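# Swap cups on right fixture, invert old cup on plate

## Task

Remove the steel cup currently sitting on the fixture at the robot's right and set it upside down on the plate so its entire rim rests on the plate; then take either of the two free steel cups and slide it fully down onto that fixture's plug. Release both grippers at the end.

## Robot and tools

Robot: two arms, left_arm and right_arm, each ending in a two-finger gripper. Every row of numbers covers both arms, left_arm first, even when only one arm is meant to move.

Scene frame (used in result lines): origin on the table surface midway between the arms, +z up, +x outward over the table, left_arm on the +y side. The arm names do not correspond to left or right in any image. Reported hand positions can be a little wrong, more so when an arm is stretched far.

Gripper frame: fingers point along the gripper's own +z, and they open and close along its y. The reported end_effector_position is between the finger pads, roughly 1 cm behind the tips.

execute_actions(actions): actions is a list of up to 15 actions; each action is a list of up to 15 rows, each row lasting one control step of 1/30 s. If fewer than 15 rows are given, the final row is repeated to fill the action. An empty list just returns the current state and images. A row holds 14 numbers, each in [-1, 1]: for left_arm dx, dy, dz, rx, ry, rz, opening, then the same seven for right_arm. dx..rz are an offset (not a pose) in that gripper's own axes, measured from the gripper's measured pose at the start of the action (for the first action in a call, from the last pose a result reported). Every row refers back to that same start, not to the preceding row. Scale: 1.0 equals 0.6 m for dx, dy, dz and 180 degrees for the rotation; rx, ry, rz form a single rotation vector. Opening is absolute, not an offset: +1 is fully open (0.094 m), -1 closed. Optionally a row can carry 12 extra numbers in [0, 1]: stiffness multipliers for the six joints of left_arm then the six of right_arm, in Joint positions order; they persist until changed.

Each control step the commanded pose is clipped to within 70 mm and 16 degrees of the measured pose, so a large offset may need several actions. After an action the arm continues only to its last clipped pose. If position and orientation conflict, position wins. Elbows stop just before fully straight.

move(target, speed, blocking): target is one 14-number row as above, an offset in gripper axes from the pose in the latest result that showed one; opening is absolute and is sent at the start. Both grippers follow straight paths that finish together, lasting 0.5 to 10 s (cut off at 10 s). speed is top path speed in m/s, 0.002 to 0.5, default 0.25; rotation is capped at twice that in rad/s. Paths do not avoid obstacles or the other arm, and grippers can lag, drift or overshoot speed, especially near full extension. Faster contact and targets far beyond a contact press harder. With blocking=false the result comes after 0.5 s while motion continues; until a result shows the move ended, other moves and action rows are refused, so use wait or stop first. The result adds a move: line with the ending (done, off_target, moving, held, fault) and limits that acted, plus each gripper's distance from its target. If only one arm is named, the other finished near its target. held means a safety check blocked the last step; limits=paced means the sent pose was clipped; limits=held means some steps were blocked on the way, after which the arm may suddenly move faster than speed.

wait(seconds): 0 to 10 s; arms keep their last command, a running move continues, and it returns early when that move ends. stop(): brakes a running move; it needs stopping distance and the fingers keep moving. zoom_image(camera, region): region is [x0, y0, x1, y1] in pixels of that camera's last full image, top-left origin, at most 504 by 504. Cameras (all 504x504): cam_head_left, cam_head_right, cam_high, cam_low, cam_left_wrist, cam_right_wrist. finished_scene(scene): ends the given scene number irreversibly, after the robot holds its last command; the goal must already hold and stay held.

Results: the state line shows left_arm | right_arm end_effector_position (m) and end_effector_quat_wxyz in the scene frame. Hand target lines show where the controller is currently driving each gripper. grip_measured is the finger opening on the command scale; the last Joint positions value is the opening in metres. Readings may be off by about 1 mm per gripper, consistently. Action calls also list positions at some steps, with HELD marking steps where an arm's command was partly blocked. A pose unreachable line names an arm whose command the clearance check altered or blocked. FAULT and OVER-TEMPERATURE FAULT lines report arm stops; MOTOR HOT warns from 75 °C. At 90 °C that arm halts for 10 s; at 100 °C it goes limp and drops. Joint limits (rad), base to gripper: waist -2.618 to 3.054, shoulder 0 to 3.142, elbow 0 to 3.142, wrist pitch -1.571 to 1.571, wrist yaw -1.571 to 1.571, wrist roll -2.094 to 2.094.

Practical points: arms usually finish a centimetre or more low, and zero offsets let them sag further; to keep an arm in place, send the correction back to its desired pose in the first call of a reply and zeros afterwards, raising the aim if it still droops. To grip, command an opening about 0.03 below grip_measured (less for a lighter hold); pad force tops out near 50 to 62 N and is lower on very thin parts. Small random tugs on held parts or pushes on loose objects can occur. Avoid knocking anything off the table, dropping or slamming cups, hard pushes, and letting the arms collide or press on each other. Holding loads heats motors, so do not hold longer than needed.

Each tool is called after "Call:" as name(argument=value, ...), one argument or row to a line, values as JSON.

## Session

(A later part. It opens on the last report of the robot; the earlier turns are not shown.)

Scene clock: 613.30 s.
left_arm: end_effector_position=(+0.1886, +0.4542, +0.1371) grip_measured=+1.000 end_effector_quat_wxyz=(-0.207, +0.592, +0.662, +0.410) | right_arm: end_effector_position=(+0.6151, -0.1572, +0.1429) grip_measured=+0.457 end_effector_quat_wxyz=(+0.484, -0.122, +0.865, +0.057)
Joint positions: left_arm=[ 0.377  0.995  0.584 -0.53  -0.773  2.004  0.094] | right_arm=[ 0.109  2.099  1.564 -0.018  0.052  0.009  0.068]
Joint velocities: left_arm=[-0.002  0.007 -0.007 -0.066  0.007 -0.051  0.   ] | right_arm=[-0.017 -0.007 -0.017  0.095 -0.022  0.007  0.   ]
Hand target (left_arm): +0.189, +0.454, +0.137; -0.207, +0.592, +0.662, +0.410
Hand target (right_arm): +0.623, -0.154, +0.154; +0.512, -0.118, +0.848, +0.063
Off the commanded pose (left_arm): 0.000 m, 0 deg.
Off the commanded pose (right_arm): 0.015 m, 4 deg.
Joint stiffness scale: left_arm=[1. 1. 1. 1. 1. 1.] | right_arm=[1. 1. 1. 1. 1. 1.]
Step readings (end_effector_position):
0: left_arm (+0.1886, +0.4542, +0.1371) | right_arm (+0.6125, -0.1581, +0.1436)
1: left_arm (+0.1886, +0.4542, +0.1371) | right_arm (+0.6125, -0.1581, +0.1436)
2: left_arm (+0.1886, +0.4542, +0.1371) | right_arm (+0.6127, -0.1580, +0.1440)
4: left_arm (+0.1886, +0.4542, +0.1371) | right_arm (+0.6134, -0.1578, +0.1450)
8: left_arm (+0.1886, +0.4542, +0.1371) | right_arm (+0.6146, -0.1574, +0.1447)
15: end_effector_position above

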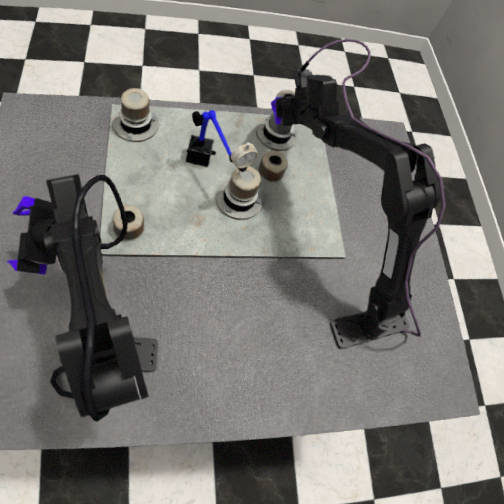

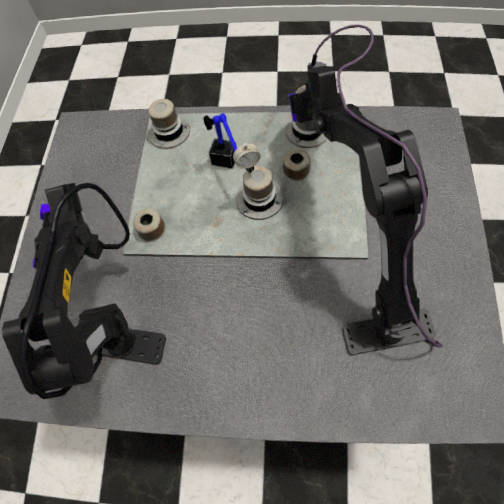

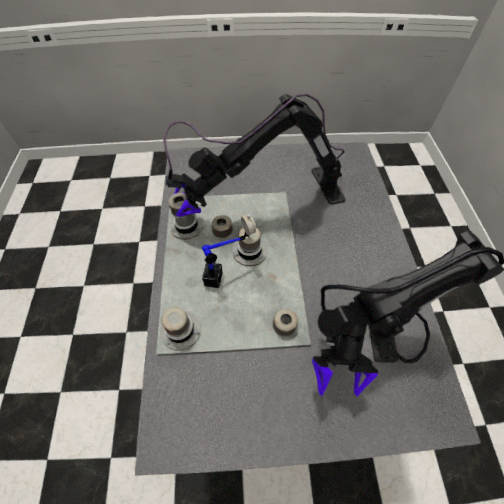

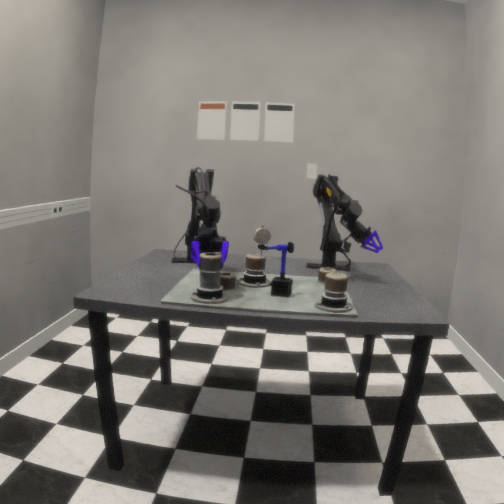

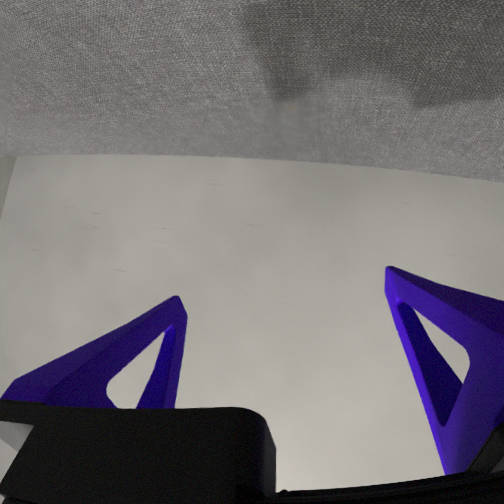

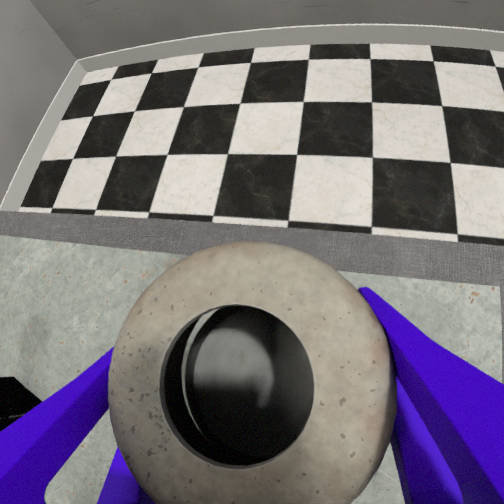

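Call:
execute_actions(
  actions=[],
)

Call:
zoom_image(
  camera="cam_right_wrist",
  region=[130, 280, 350, 500],
)

Call:
zoom_image(
  camera="cam_low",
  region=[160, 200, 270, 310],
)

Scene clock: 616.90 s.
left_arm: end_effector_position=(+0.1886, +0.4541, +0.1371) grip_measured=+1.000 end_effector_quat_wxyz=(-0.207, +0.592, +0.662, +0.409) | right_arm: end_effector_position=(+0.6151, -0.1572, +0.1427) grip_measured=+0.457 end_effector_quat_wxyz=(+0.485, -0.122, +0.864, +0.057)
Joint positions: left_arm=[ 0.377  0.995  0.584 -0.53  -0.772  2.004  0.094] | right_arm=[ 0.109  2.099  1.562 -0.015  0.052  0.009  0.068]
Joint velocities: left_arm=[-0.002  0.002  0.002 -0.081  0.037  0.066  0.   ] | right_arm=[-0.012 -0.002  0.002  0.051  0.022 -0.066  0.   ]
Hand target (left_arm): +0.189, +0.454, +0.137; -0.207, +0.592, +0.662, +0.410
Hand target (right_arm): +0.623, -0.154, +0.154; +0.512, -0.118, +0.848, +0.063
Off the commanded pose (left_arm): 0.000 m, 0 deg.
Off the commanded pose (right_arm): 0.015 m, 4 deg.
Joint stiffness scale: left_arm=[1. 1. 1. 1. 1. 1.] | right_arm=[1. 1. 1. 1. 1. 1.]

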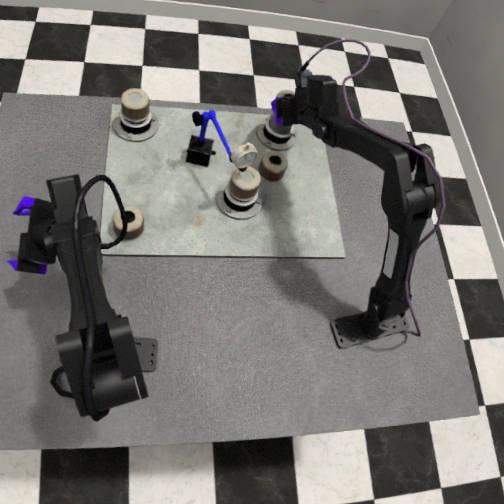

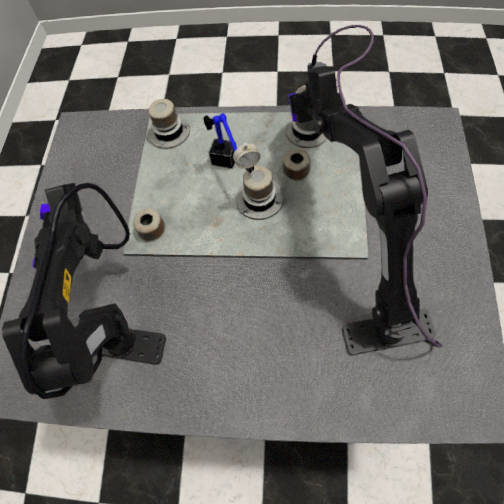

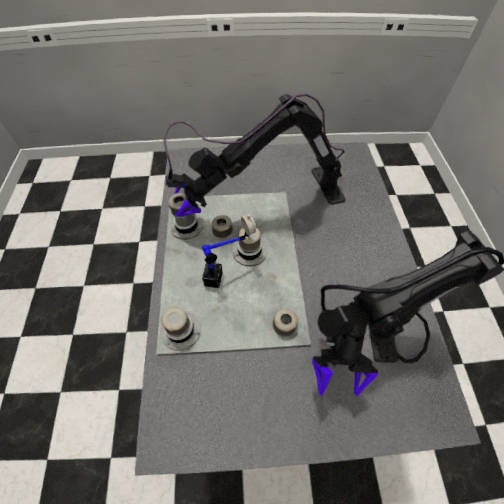

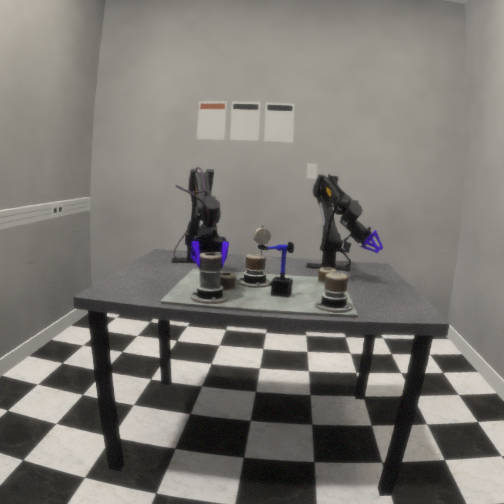

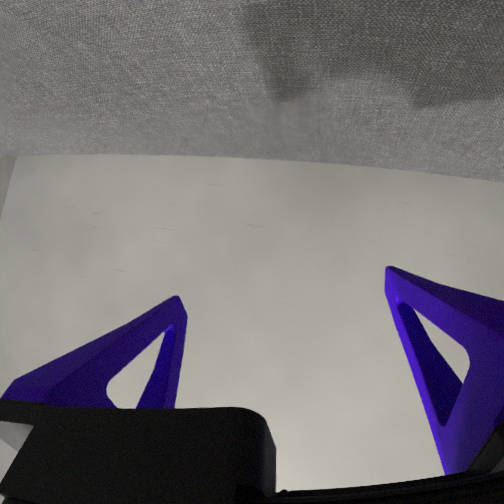

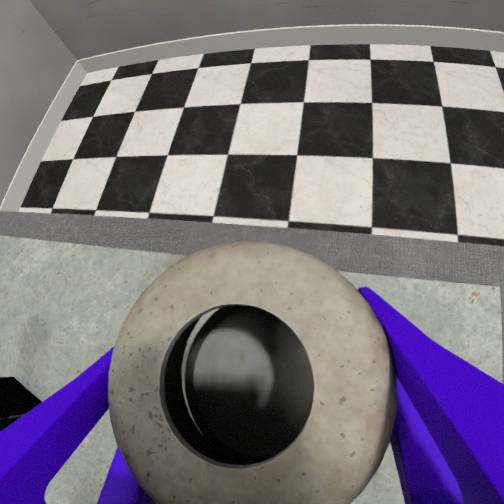

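Region (130, 280, 350, 500) of cam_right_wrist's 504x504 image, scaled by 2.291, with more detail than that image has.

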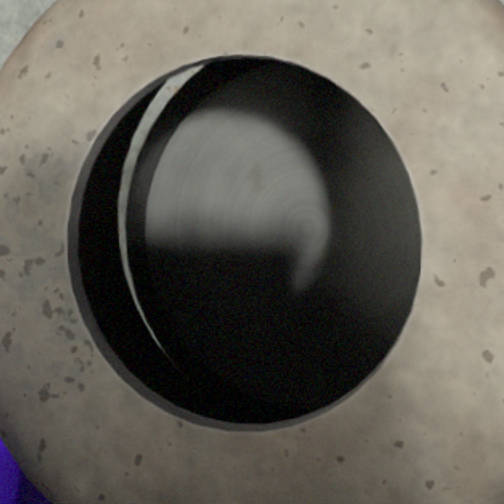

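Region (160, 200, 270, 310) of cam_low's 504x504 image, scaled by 4.582, with more detail than that image has.

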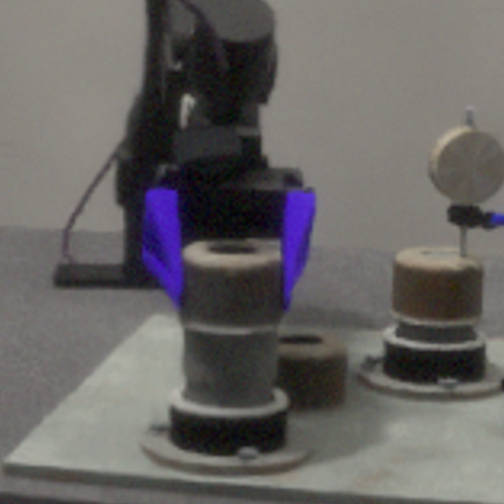

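Call:
execute_actions(
  actions=[
    [[0,0,0,0,0,0,1,-0.0297,0.0020,-0.0051,-0.0008,-0.0210,0.0014,0.425],[0,0,0,0,0,0,1,-0.0341,0.0018,-0.0117,-0.0007,-0.0204,0.0013,0.425],[0,0,0,0,0,0,1,-0.0341,0.0018,-0.0117,-0.0007,-0.0204,0.0013,0.425],[0,0,0,0,0,0,1,-0.0341,0.0018,-0.0117,-0.0007,-0.0204,0.0013,0.425],[0,0,0,0,0,0,1,-0.0341,0.0018,-0.0117,-0.0007,-0.0204,0.0013,0.425],[0,0,0,0,0,0,1,-0.0341,0.0018,-0.0117,-0.0007,-0.0204,0.0013,0.425],[0,0,0,0,0,0,1,-0.0341,0.0018,-0.0117,-0.0007,-0.0204,0.0013,0.425],[0,0,0,0,0,0,1,-0.0341,0.0018,-0.0117,-0.0007,-0.0204,0.0013,0.425],[0,0,0,0,0,0,1,-0.0371,0.0018,-0.0110,-0.0007,-0.0236,0.0015,0.425],[0,0,0,0,0,0,1,-0.0366,0.0018,-0.0102,-0.0008,-0.0242,0.0015,0.425],[0,0,0,0,0,0,1,-0.0363,0.0018,-0.0094,-0.0008,-0.0248,0.0016,0.425],[0,0,0,0,0,0,1,-0.0354,0.0019,-0.0086,-0.0008,-0.0251,0.0016,0.425],[0,0,0,0,0,0,1,-0.0354,0.0019,-0.0080,-0.0008,-0.0258,0.0016,0.425],[0,0,0,0,0,0,1,-0.0366,0.0019,-0.0080,-0.0008,-0.0267,0.0017,0.425],[0,0,0,0,0,0,1,-0.0375,0.0019,-0.0080,-0.0008,-0.0274,0.0017,0.425]],
  ],
)

Scene clock: 663.13 s.
left_arm: end_effector_position=(+0.1886, +0.4541, +0.1371) grip_measured=+1.000 end_effector_quat_wxyz=(-0.207, +0.592, +0.662, +0.409) | right_arm: end_effector_position=(+0.6150, -0.1573, +0.1432) grip_measured=+0.457 end_effector_quat_wxyz=(+0.487, -0.121, +0.863, +0.057)
Joint positions: left_arm=[ 0.377  0.995  0.584 -0.53  -0.772  2.004  0.094] | right_arm=[ 0.109  2.097  1.556 -0.007  0.052  0.009  0.068]
Joint velocities: left_arm=[-0.007  0.012  0.012 -0.022 -0.066 -0.022  0.   ] | right_arm=[-0.012 -0.012 -0.007  0.022 -0.037 -0.037  0.001]
Hand target (left_arm): +0.189, +0.454, +0.137; -0.207, +0.592, +0.662, +0.410
Hand target (right_arm): +0.621, -0.154, +0.165; +0.520, -0.117, +0.843, +0.064
Off the commanded pose (left_arm): 0.000 m, 0 deg.
Off the commanded pose (right_arm): 0.023 m, 5 deg.
Joint stiffness scale: left_arm=[1. 1. 1. 1. 1. 1.] | right_arm=[1. 1. 1. 1. 1. 1.]
Step readings (end_effector_position):
0: left_arm (+0.1886, +0.4541, +0.1371) | right_arm (+0.6151, -0.1572, +0.1427)
1: left_arm (+0.1886, +0.4541, +0.1371) | right_arm (+0.6151, -0.1572, +0.1427)
2: left_arm (+0.1886, +0.4541, +0.1371) | right_arm (+0.6150, -0.1573, +0.1432)
4: left_arm (+0.1886, +0.4541, +0.1371) | right_arm (+0.6149, -0.1573, +0.1437)
8: left_arm (+0.1886, +0.4541, +0.1371) | right_arm (+0.6149, -0.1573, +0.1437)
15: end_effector_position above

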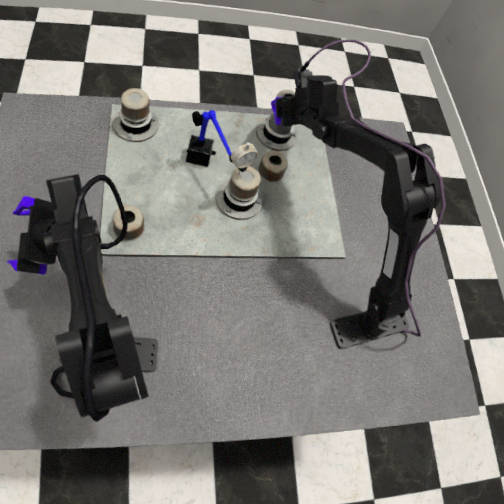

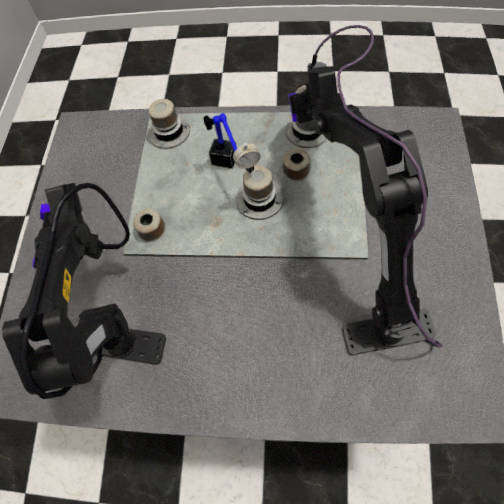

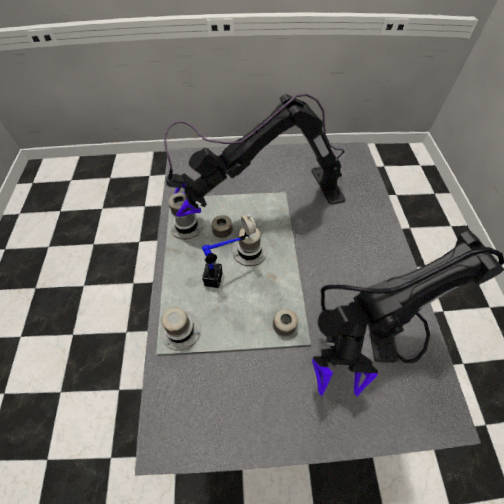

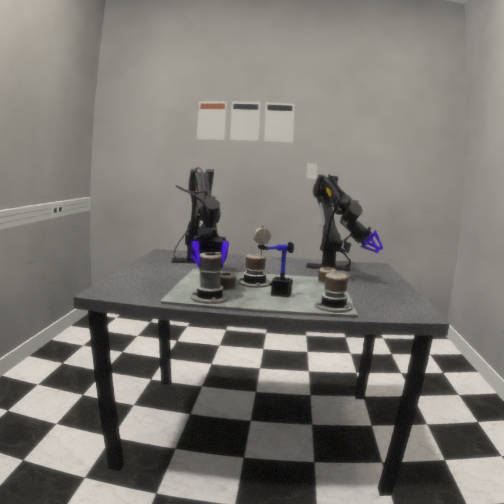

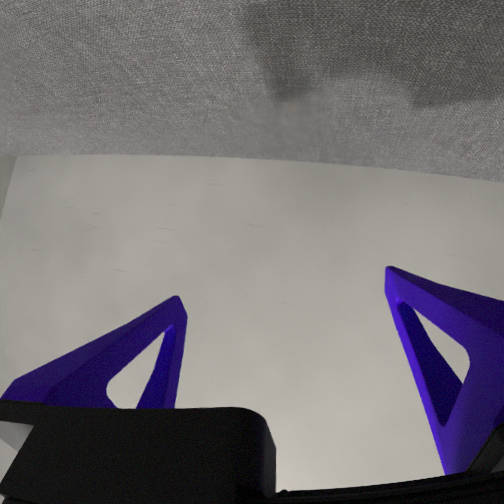

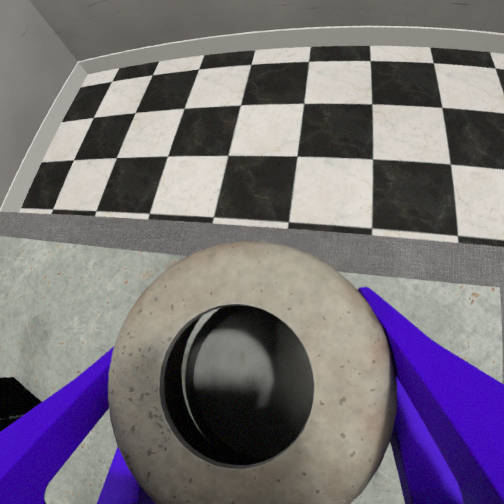

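Call:
execute_actions(
  actions=[
    [[0,0,0,0,0,0,1,-0.0460,0.0016,-0.0164,-0.0008,-0.0261,0.0016,0.425],[0,0,0,0,0,0,1,-0.0509,0.0015,-0.0196,-0.0008,-0.0280,0.0017,0.425],[0,0,0,0,0,0,1,-0.0542,0.0014,-0.0218,-0.0008,-0.0293,0.0018,0.425],[0,0,0,0,0,0,1,-0.0566,0.0013,-0.0235,-0.0008,-0.0302,0.0018,0.425],[0,0,0,0,0,0,1,-0.0590,0.0012,-0.0251,-0.0008,-0.0312,0.0019,0.425],[0,0,0,0,0,0,1,-0.0615,0.0012,-0.0267,-0.0008,-0.0321,0.0019,0.425],[0,0,0,0,0,0,1,-0.0639,0.0011,-0.0284,-0.0008,-0.0331,0.0020,0.425],[0,0,0,0,0,0,1,-0.0655,0.0011,-0.0295,-0.0008,-0.0337,0.0020,0.425],[0,0,0,0,0,0,1,-0.0672,0.0010,-0.0305,-0.0008,-0.0344,0.0021,0.425],[0,0,0,0,0,0,1,-0.0688,0.0010,-0.0316,-0.0008,-0.0350,0.0021,0.425]],
  ],
)

Scene clock: 679.07 s.
left_arm: end_effector_position=(+0.1887, +0.4541, +0.1370) grip_measured=+1.000 end_effector_quat_wxyz=(-0.207, +0.592, +0.662, +0.409) | right_arm: end_effector_position=(+0.6146, -0.1574, +0.1461) grip_measured=+0.457 end_effector_quat_wxyz=(+0.489, -0.121, +0.862, +0.058)
Joint positions: left_arm=[ 0.377  0.995  0.584 -0.53  -0.772  2.004  0.094] | right_arm=[ 0.109  2.091  1.555 -0.007  0.052  0.009  0.068]
Joint velocities: left_arm=[ 0.007 -0.002  0.012  0.022 -0.022  0.007  0.   ] | right_arm=[-0.007 -0.022 -0.007  0.007 -0.037 -0.095  0.001]
Hand target (left_arm): +0.189, +0.454, +0.137; -0.207, +0.592, +0.662, +0.409
Hand target (right_arm): +0.619, -0.155, +0.188; +0.533, -0.115, +0.836, +0.066
Off the commanded pose (left_arm): 0.000 m, 0 deg.
Off the commanded pose (right_arm): 0.043 m, 6 deg.
Joint stiffness scale: left_arm=[1. 1. 1. 1. 1. 1.] | right_arm=[1. 1. 1. 1. 1. 1.]
Step readings (end_effector_position):
0: left_arm (+0.1887, +0.4541, +0.1370) | right_arm (+0.6150, -0.1573, +0.1431)
1: left_arm (+0.1887, +0.4541, +0.1370) | right_arm (+0.6149, -0.1573, +0.1439)
2: left_arm (+0.1887, +0.4541, +0.1370) | right_arm (+0.6147, -0.1574, +0.1447)
4: left_arm (+0.1887, +0.4541, +0.1370) | right_arm (+0.6146, -0.1574, +0.1448)
8: left_arm (+0.1887, +0.4541, +0.1370) | right_arm (+0.6146, -0.1574, +0.1455)
15: end_effector_position above

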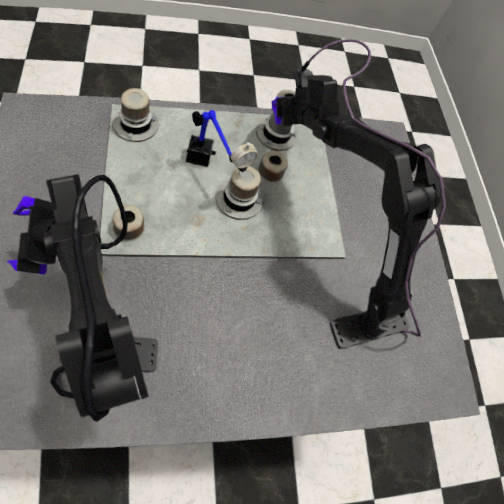

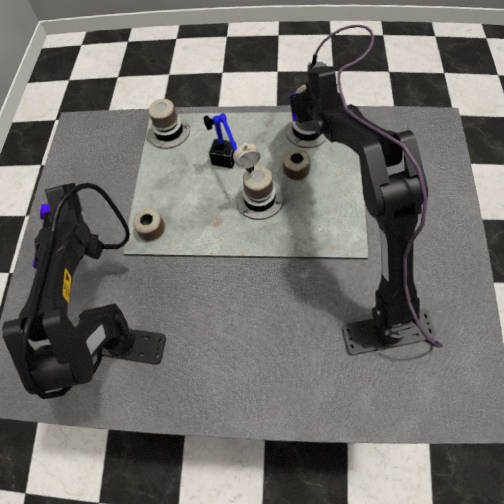

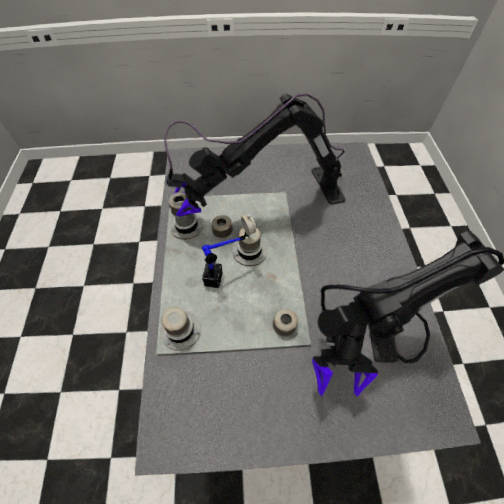

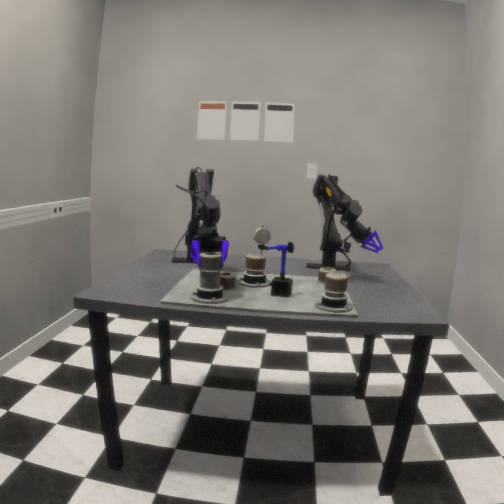

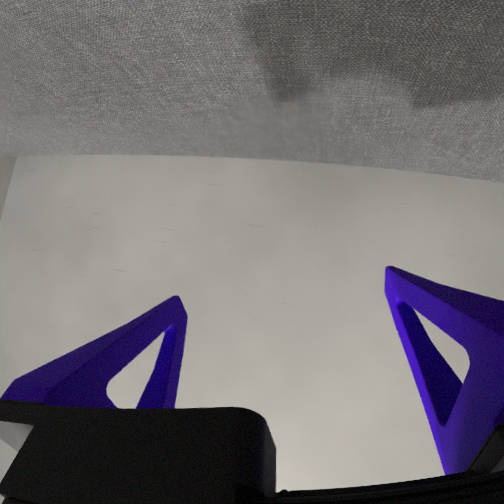

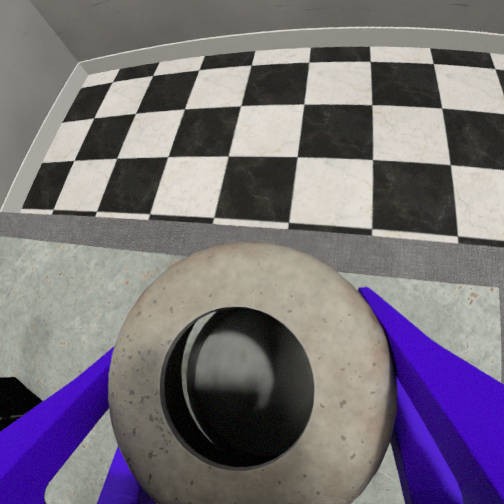

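Call:
execute_actions(
  actions=[],
)

Call:
zoom_image(
  camera="cam_right_wrist",
  region=[130, 280, 350, 500],
)

Call:
zoom_image(
  camera="cam_low",
  region=[160, 200, 270, 310],
)

Scene clock: 681.57 s.
left_arm: end_effector_position=(+0.1887, +0.4541, +0.1370) grip_measured=+1.000 end_effector_quat_wxyz=(-0.207, +0.592, +0.662, +0.409) | right_arm: end_effector_position=(+0.6146, -0.1574, +0.1461) grip_measured=+0.457 end_effector_quat_wxyz=(+0.489, -0.121, +0.862, +0.058)
Joint positions: left_arm=[ 0.377  0.995  0.584 -0.53  -0.772  2.004  0.094] | right_arm=[ 0.109  2.091  1.555 -0.007  0.052  0.009  0.068]
Joint velocities: left_arm=[-0.002 -0.007 -0.002 -0.037  0.037  0.007  0.   ] | right_arm=[ 0.022  0.002  0.007 -0.007  0.007 -0.037 -0.   ]
Hand target (left_arm): +0.189, +0.454, +0.137; -0.207, +0.592, +0.662, +0.409
Hand target (right_arm): +0.619, -0.155, +0.188; +0.533, -0.115, +0.836, +0.066
Off the commanded pose (left_arm): 0.000 m, 0 deg.
Off the commanded pose (right_arm): 0.043 m, 6 deg.
Joint stiffness scale: left_arm=[1. 1. 1. 1. 1. 1.] | right_arm=[1. 1. 1. 1. 1. 1.]

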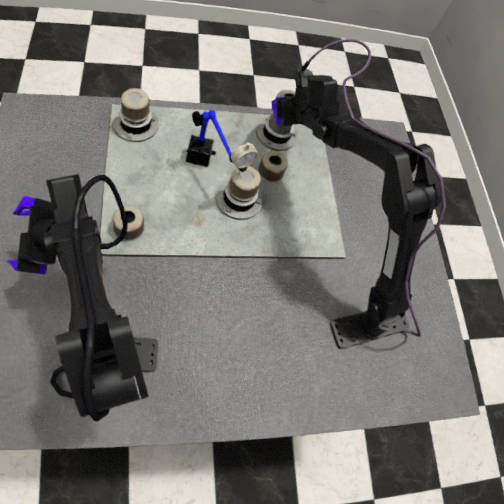

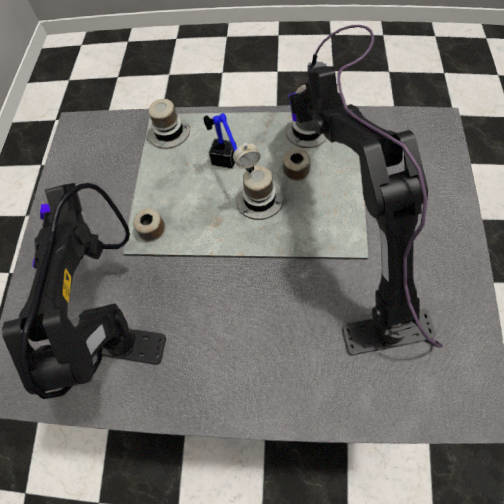

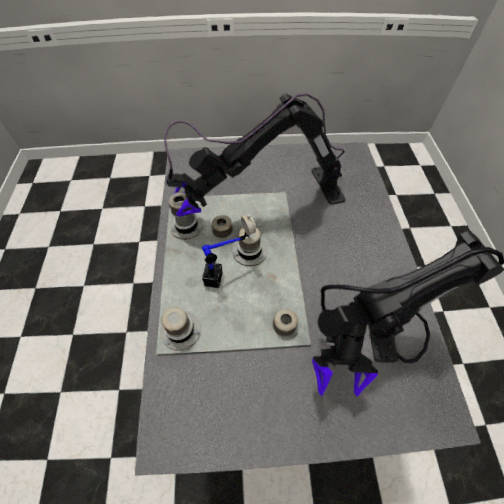

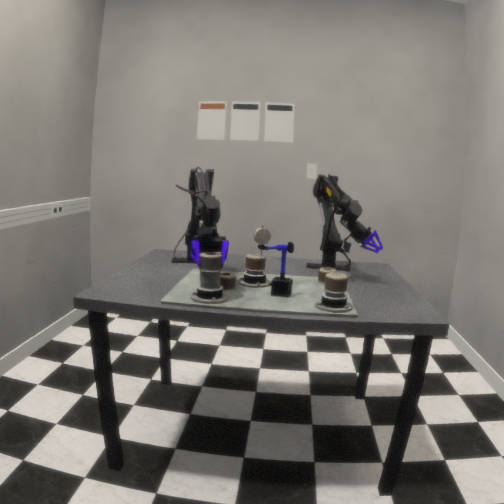

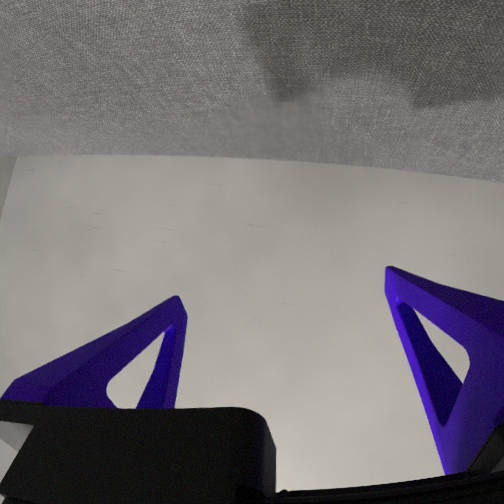

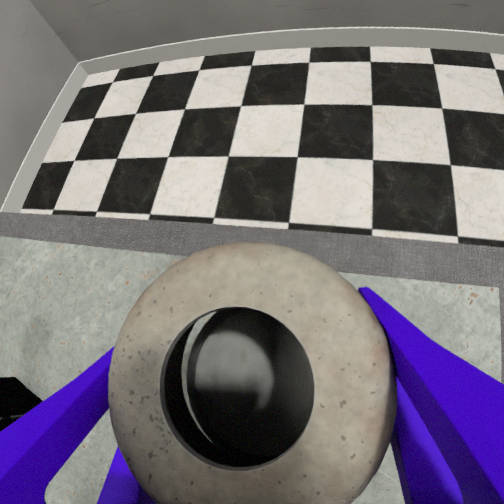

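Region (130, 280, 350, 500) of cam_right_wrist's 504x504 image, scaled by 2.291, with more detail than that image has.

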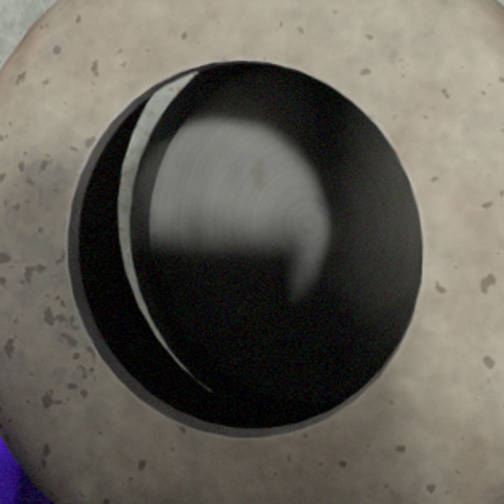

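Region (160, 200, 270, 310) of cam_low's 504x504 image, scaled by 4.582, with more detail than that image has.

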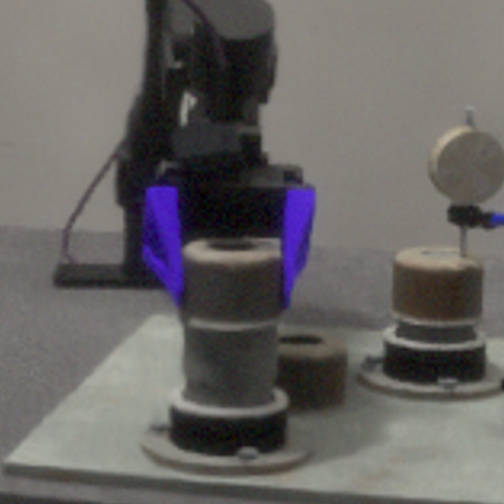

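Call:
execute_actions(
  actions=[
    [[0,0,0,0,0,0,1,-0.0689,0.0010,-0.0301,-0.0008,-0.0337,0.0020,0.425],[0,0,0,0,0,0,1,-0.0672,0.0010,-0.0301,-0.0008,-0.0325,0.0020,0.425],[0,0,0,0,0,0,1,-0.0660,0.0010,-0.0301,-0.0008,-0.0315,0.0019,0.425],[0,0,0,0,0,0,1,-0.0647,0.0010,-0.0301,-0.0008,-0.0306,0.0019,0.425],[0,0,0,0,0,0,1,-0.0639,0.0010,-0.0301,-0.0008,-0.0299,0.0018,0.425],[0,0,0,0,0,0,1,-0.0631,0.0010,-0.0301,-0.0008,-0.0293,0.0018,0.425],[0,0,0,0,0,0,1,-0.0622,0.0010,-0.0301,-0.0008,-0.0286,0.0018,0.425],[0,0,0,0,0,0,1,-0.0614,0.0010,-0.0301,-0.0008,-0.0280,0.0017,0.425]],
  ],
)

Call:
zoom_image(
  camera="cam_right_wrist",
  region=[130, 280, 350, 500],
)

Scene clock: 696.47 s.
left_arm: end_effector_position=(+0.1887, +0.4541, +0.1370) grip_measured=+1.000 end_effector_quat_wxyz=(-0.207, +0.592, +0.662, +0.409) | right_arm: end_effector_position=(+0.6128, -0.1580, +0.1431) grip_measured=+0.457 end_effector_quat_wxyz=(+0.483, -0.122, +0.866, +0.056)
Joint positions: left_arm=[ 0.377  0.995  0.584 -0.53  -0.772  2.004  0.094] | right_arm=[ 0.109  2.091  1.555 -0.022  0.052  0.009  0.068]
Joint velocities: left_arm=[ 0.002 -0.012 -0.007  0.051 -0.007  0.007  0.   ] | right_arm=[-0.007  0.002 -0.012 -0.081 -0.037 -0.007 -0.   ]
Hand target (left_arm): +0.189, +0.454, +0.137; -0.207, +0.592, +0.662, +0.409
Hand target (right_arm): +0.617, -0.156, +0.187; +0.526, -0.116, +0.840, +0.065
Off the commanded pose (left_arm): 0.000 m, 0 deg.
Off the commanded pose (right_arm): 0.044 m, 6 deg.
Joint stiffness scale: left_arm=[1. 1. 1. 1. 1. 1.] | right_arm=[1. 1. 1. 1. 1. 1.]
Step readings (end_effector_position):
0: left_arm (+0.1887, +0.4541, +0.1370) | right_arm (+0.6146, -0.1574, +0.1461)
1: left_arm (+0.1887, +0.4541, +0.1370) | right_arm (+0.6146, -0.1574, +0.1461)
2: left_arm (+0.1887, +0.4541, +0.1370) | right_arm (+0.6145, -0.1574, +0.1461)
4: left_arm (+0.1887, +0.4541, +0.1370) | right_arm (+0.6144, -0.1575, +0.1458)
8: left_arm (+0.1887, +0.4541, +0.1370) | right_arm (+0.6136, -0.1577, +0.1444)
15: end_effector_position above

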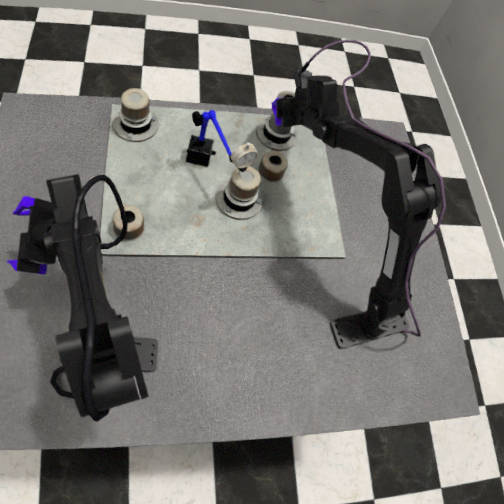

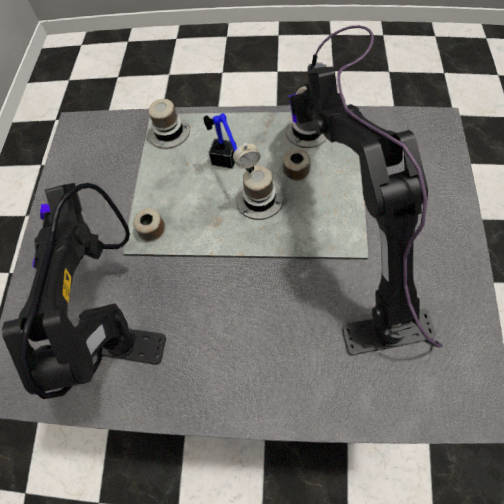

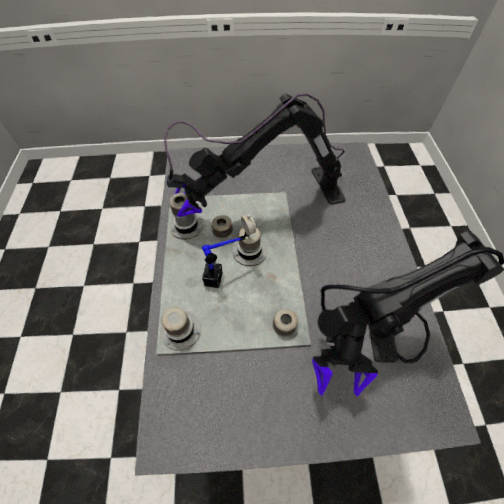

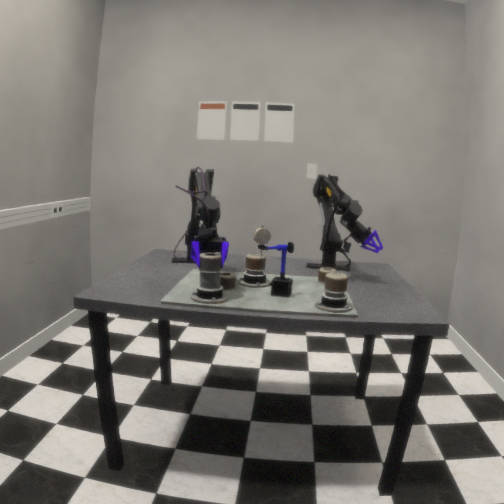

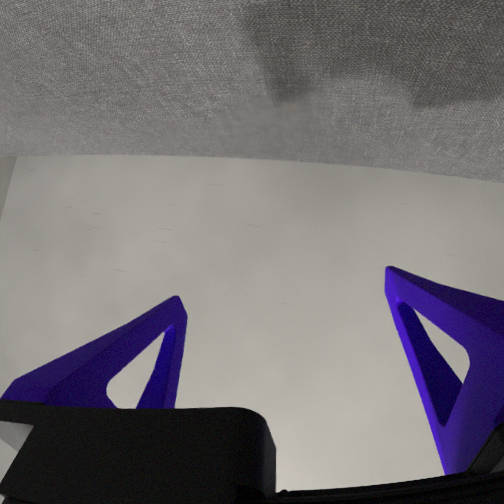

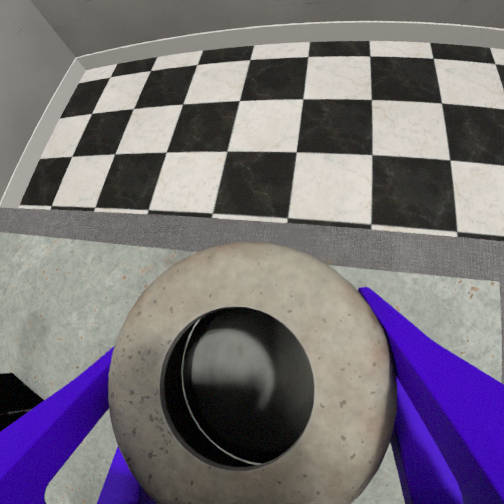

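Region (130, 280, 350, 500) of cam_right_wrist's 504x504 image, scaled by 2.291, with more detail than that image has.

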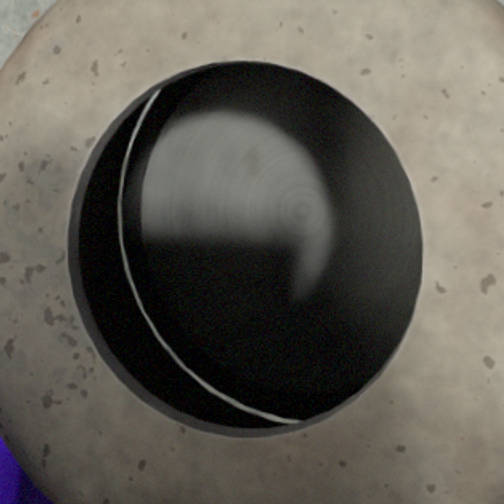

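Call:
execute_actions(
  actions=[
    [[0,0,0,0,0,0,1,-0.0597,0.0013,-0.0229,-0.0008,-0.0312,0.0019,0.425],[0,0,0,0,0,0,1,-0.0500,0.0016,-0.0163,-0.0008,-0.0274,0.0017,0.425],[0,0,0,0,0,0,1,-0.0435,0.0018,-0.0119,-0.0008,-0.0248,0.0016,0.425],[0,0,0,0,0,0,1,-0.0403,0.0019,-0.0097,-0.0007,-0.0236,0.0015,0.425],[0,0,0,0,0,0,1,-0.0387,0.0019,-0.0086,-0.0007,-0.0229,0.0015,0.425],[0,0,0,0,0,0,1,-0.0371,0.0020,-0.0075,-0.0007,-0.0223,0.0014,0.425],[0,0,0,0,0,0,1,-0.0355,0.0020,-0.0064,-0.0007,-0.0216,0.0014,0.425],[0,0,0,0,0,0,1,-0.0339,0.0020,-0.0053,-0.0007,-0.0210,0.0014,0.425],[0,0,0,0,0,0,1,-0.0326,0.0021,-0.0045,-0.0007,-0.0205,0.0014,0.425],[0,0,0,0,0,0,1,-0.0314,0.0021,-0.0036,-0.0007,-0.0201,0.0013,0.425],[0,0,0,0,0,0,1,-0.0306,0.0021,-0.0031,-0.0007,-0.0197,0.0013,0.425],[0,0,0,0,0,0,1,-0.0298,0.0021,-0.0025,-0.0007,-0.0194,0.0013,0.425]],
  ],
)

Scene clock: 723.97 s.
left_arm: end_effector_position=(+0.1887, +0.4540, +0.1370) grip_measured=+1.000 end_effector_quat_wxyz=(-0.206, +0.592, +0.662, +0.409) | right_arm: end_effector_position=(+0.6129, -0.1579, +0.1342) grip_measured=+0.457 end_effector_quat_wxyz=(+0.476, -0.123, +0.869, +0.055)
Joint positions: left_arm=[ 0.377  0.995  0.584 -0.53  -0.771  2.004  0.094] | right_arm=[ 0.109  2.105  1.555 -0.022  0.051  0.009  0.068]
Joint velocities: left_arm=[ 0.012  0.007 -0.012  0.022 -0.066  0.007  0.   ] | right_arm=[ 0.002  0.042  0.007  0.037 -0.066  0.007 -0.   ]
Hand target (left_arm): +0.189, +0.454, +0.137; -0.207, +0.592, +0.662, +0.409
Hand target (right_arm): +0.619, -0.155, +0.159; +0.508, -0.119, +0.851, +0.062
Off the commanded pose (left_arm): 0.000 m, 0 deg.
Off the commanded pose (right_arm): 0.026 m, 4 deg.
Joint stiffness scale: left_arm=[1. 1. 1. 1. 1. 1.] | right_arm=[1. 1. 1. 1. 1. 1.]
Step readings (end_effector_position):
0: left_arm (+0.1887, +0.4541, +0.1370) | right_arm (+0.6126, -0.1581, +0.1428)
1: left_arm (+0.1887, +0.4540, +0.1370) | right_arm (+0.6126, -0.1581, +0.1428)
2: left_arm (+0.1887, +0.4540, +0.1370) | right_arm (+0.6126, -0.1581, +0.1428)
4: left_arm (+0.1887, +0.4540, +0.1370) | right_arm (+0.6126, -0.1581, +0.1428)
8: left_arm (+0.1887, +0.4540, +0.1370) | right_arm (+0.6126, -0.1580, +0.1422)
15: end_effector_position above

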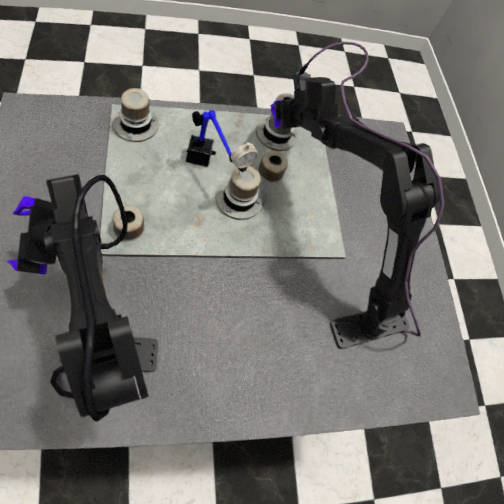

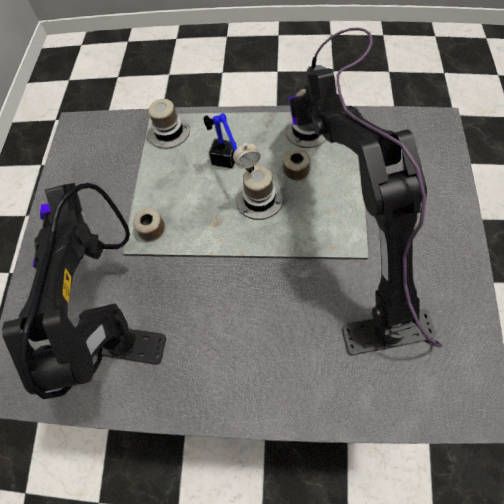

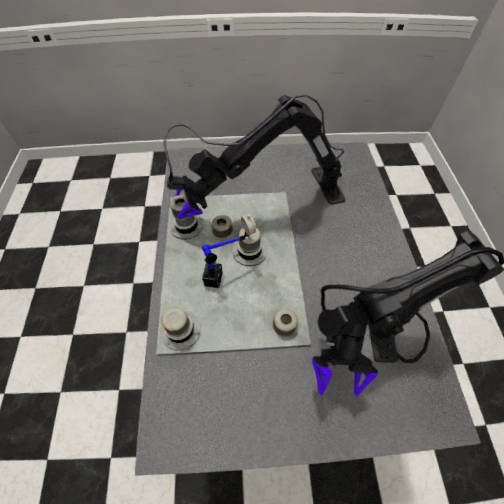

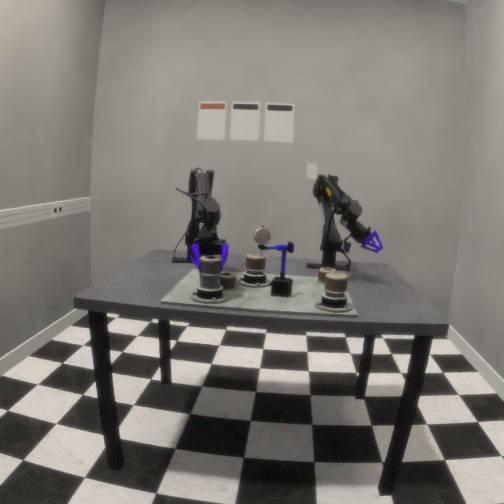

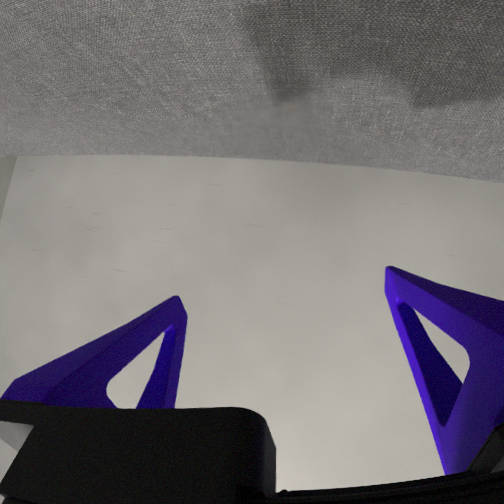

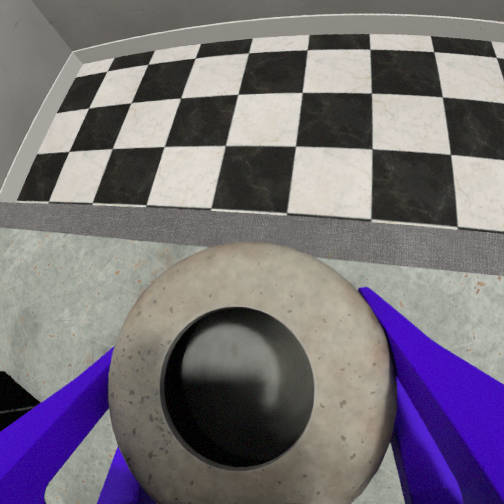

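Call:
execute_actions(
  actions=[],
)

Call:
zoom_image(
  camera="cam_low",
  region=[160, 200, 270, 310],
)

Scene clock: 725.90 s.
left_arm: end_effector_position=(+0.1887, +0.4540, +0.1370) grip_measured=+1.000 end_effector_quat_wxyz=(-0.206, +0.592, +0.662, +0.409) | right_arm: end_effector_position=(+0.6129, -0.1578, +0.1331) grip_measured=+0.457 end_effector_quat_wxyz=(+0.475, -0.123, +0.870, +0.055)
Joint positions: left_arm=[ 0.377  0.995  0.584 -0.53  -0.771  2.004  0.094] | right_arm=[ 0.109  2.107  1.555 -0.022  0.051  0.009  0.068]
Joint velocities: left_arm=[-0.007 -0.012 -0.007  0.007 -0.095 -0.081  0.   ] | right_arm=[ 0.002  0.002 -0.007 -0.066  0.007 -0.022 -0.001]
Hand target (left_arm): +0.189, +0.454, +0.137; -0.207, +0.592, +0.662, +0.409
Hand target (right_arm): +0.619, -0.155, +0.159; +0.508, -0.119, +0.851, +0.062
Off the commanded pose (left_arm): 0.000 m, 0 deg.
Off the commanded pose (right_arm): 0.027 m, 5 deg.
Joint stiffness scale: left_arm=[1. 1. 1. 1. 1. 1.] | right_arm=[1. 1. 1. 1. 1. 1.]

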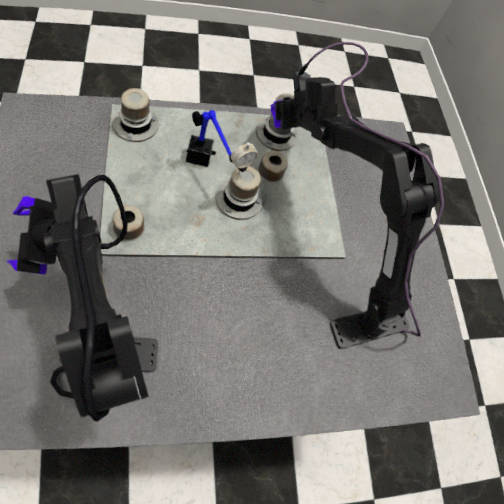

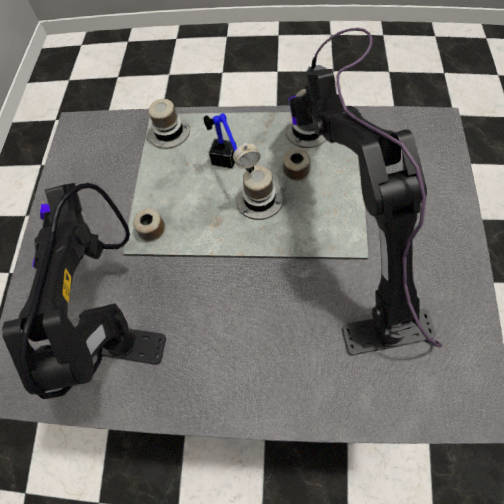

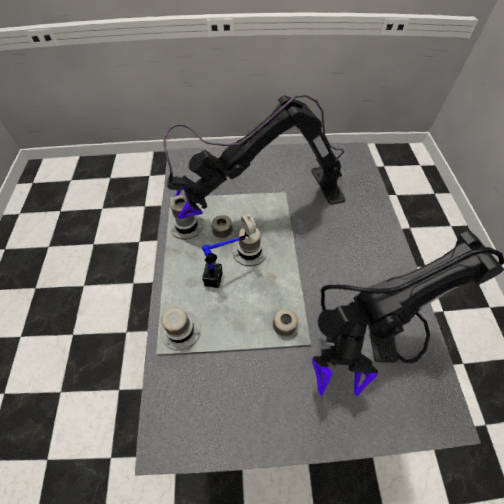

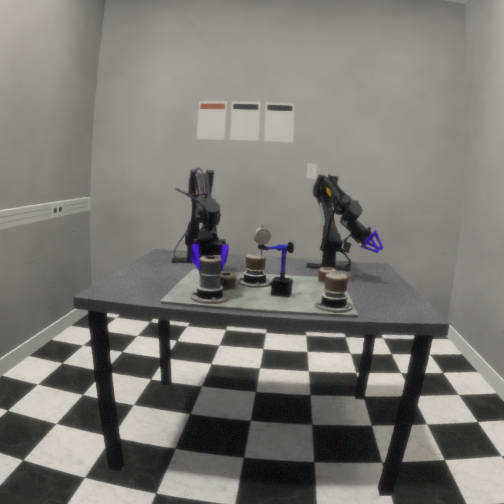

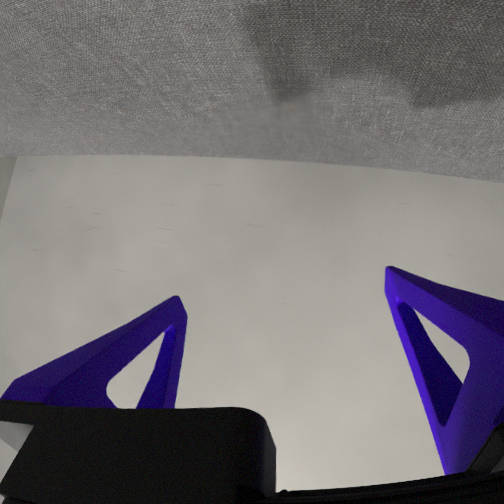

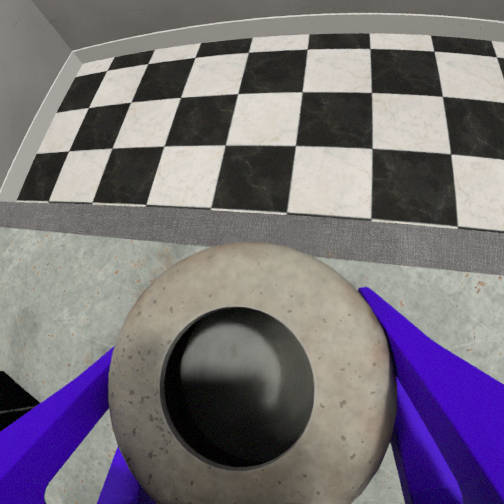

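Region (160, 200, 270, 310) of cam_low's 504x504 image, scaled by 4.582, with more detail than that image has.

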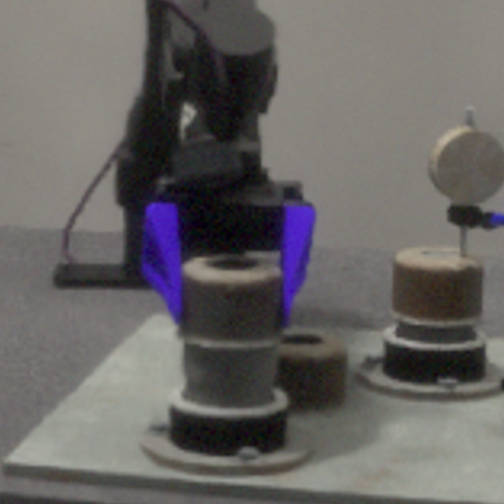

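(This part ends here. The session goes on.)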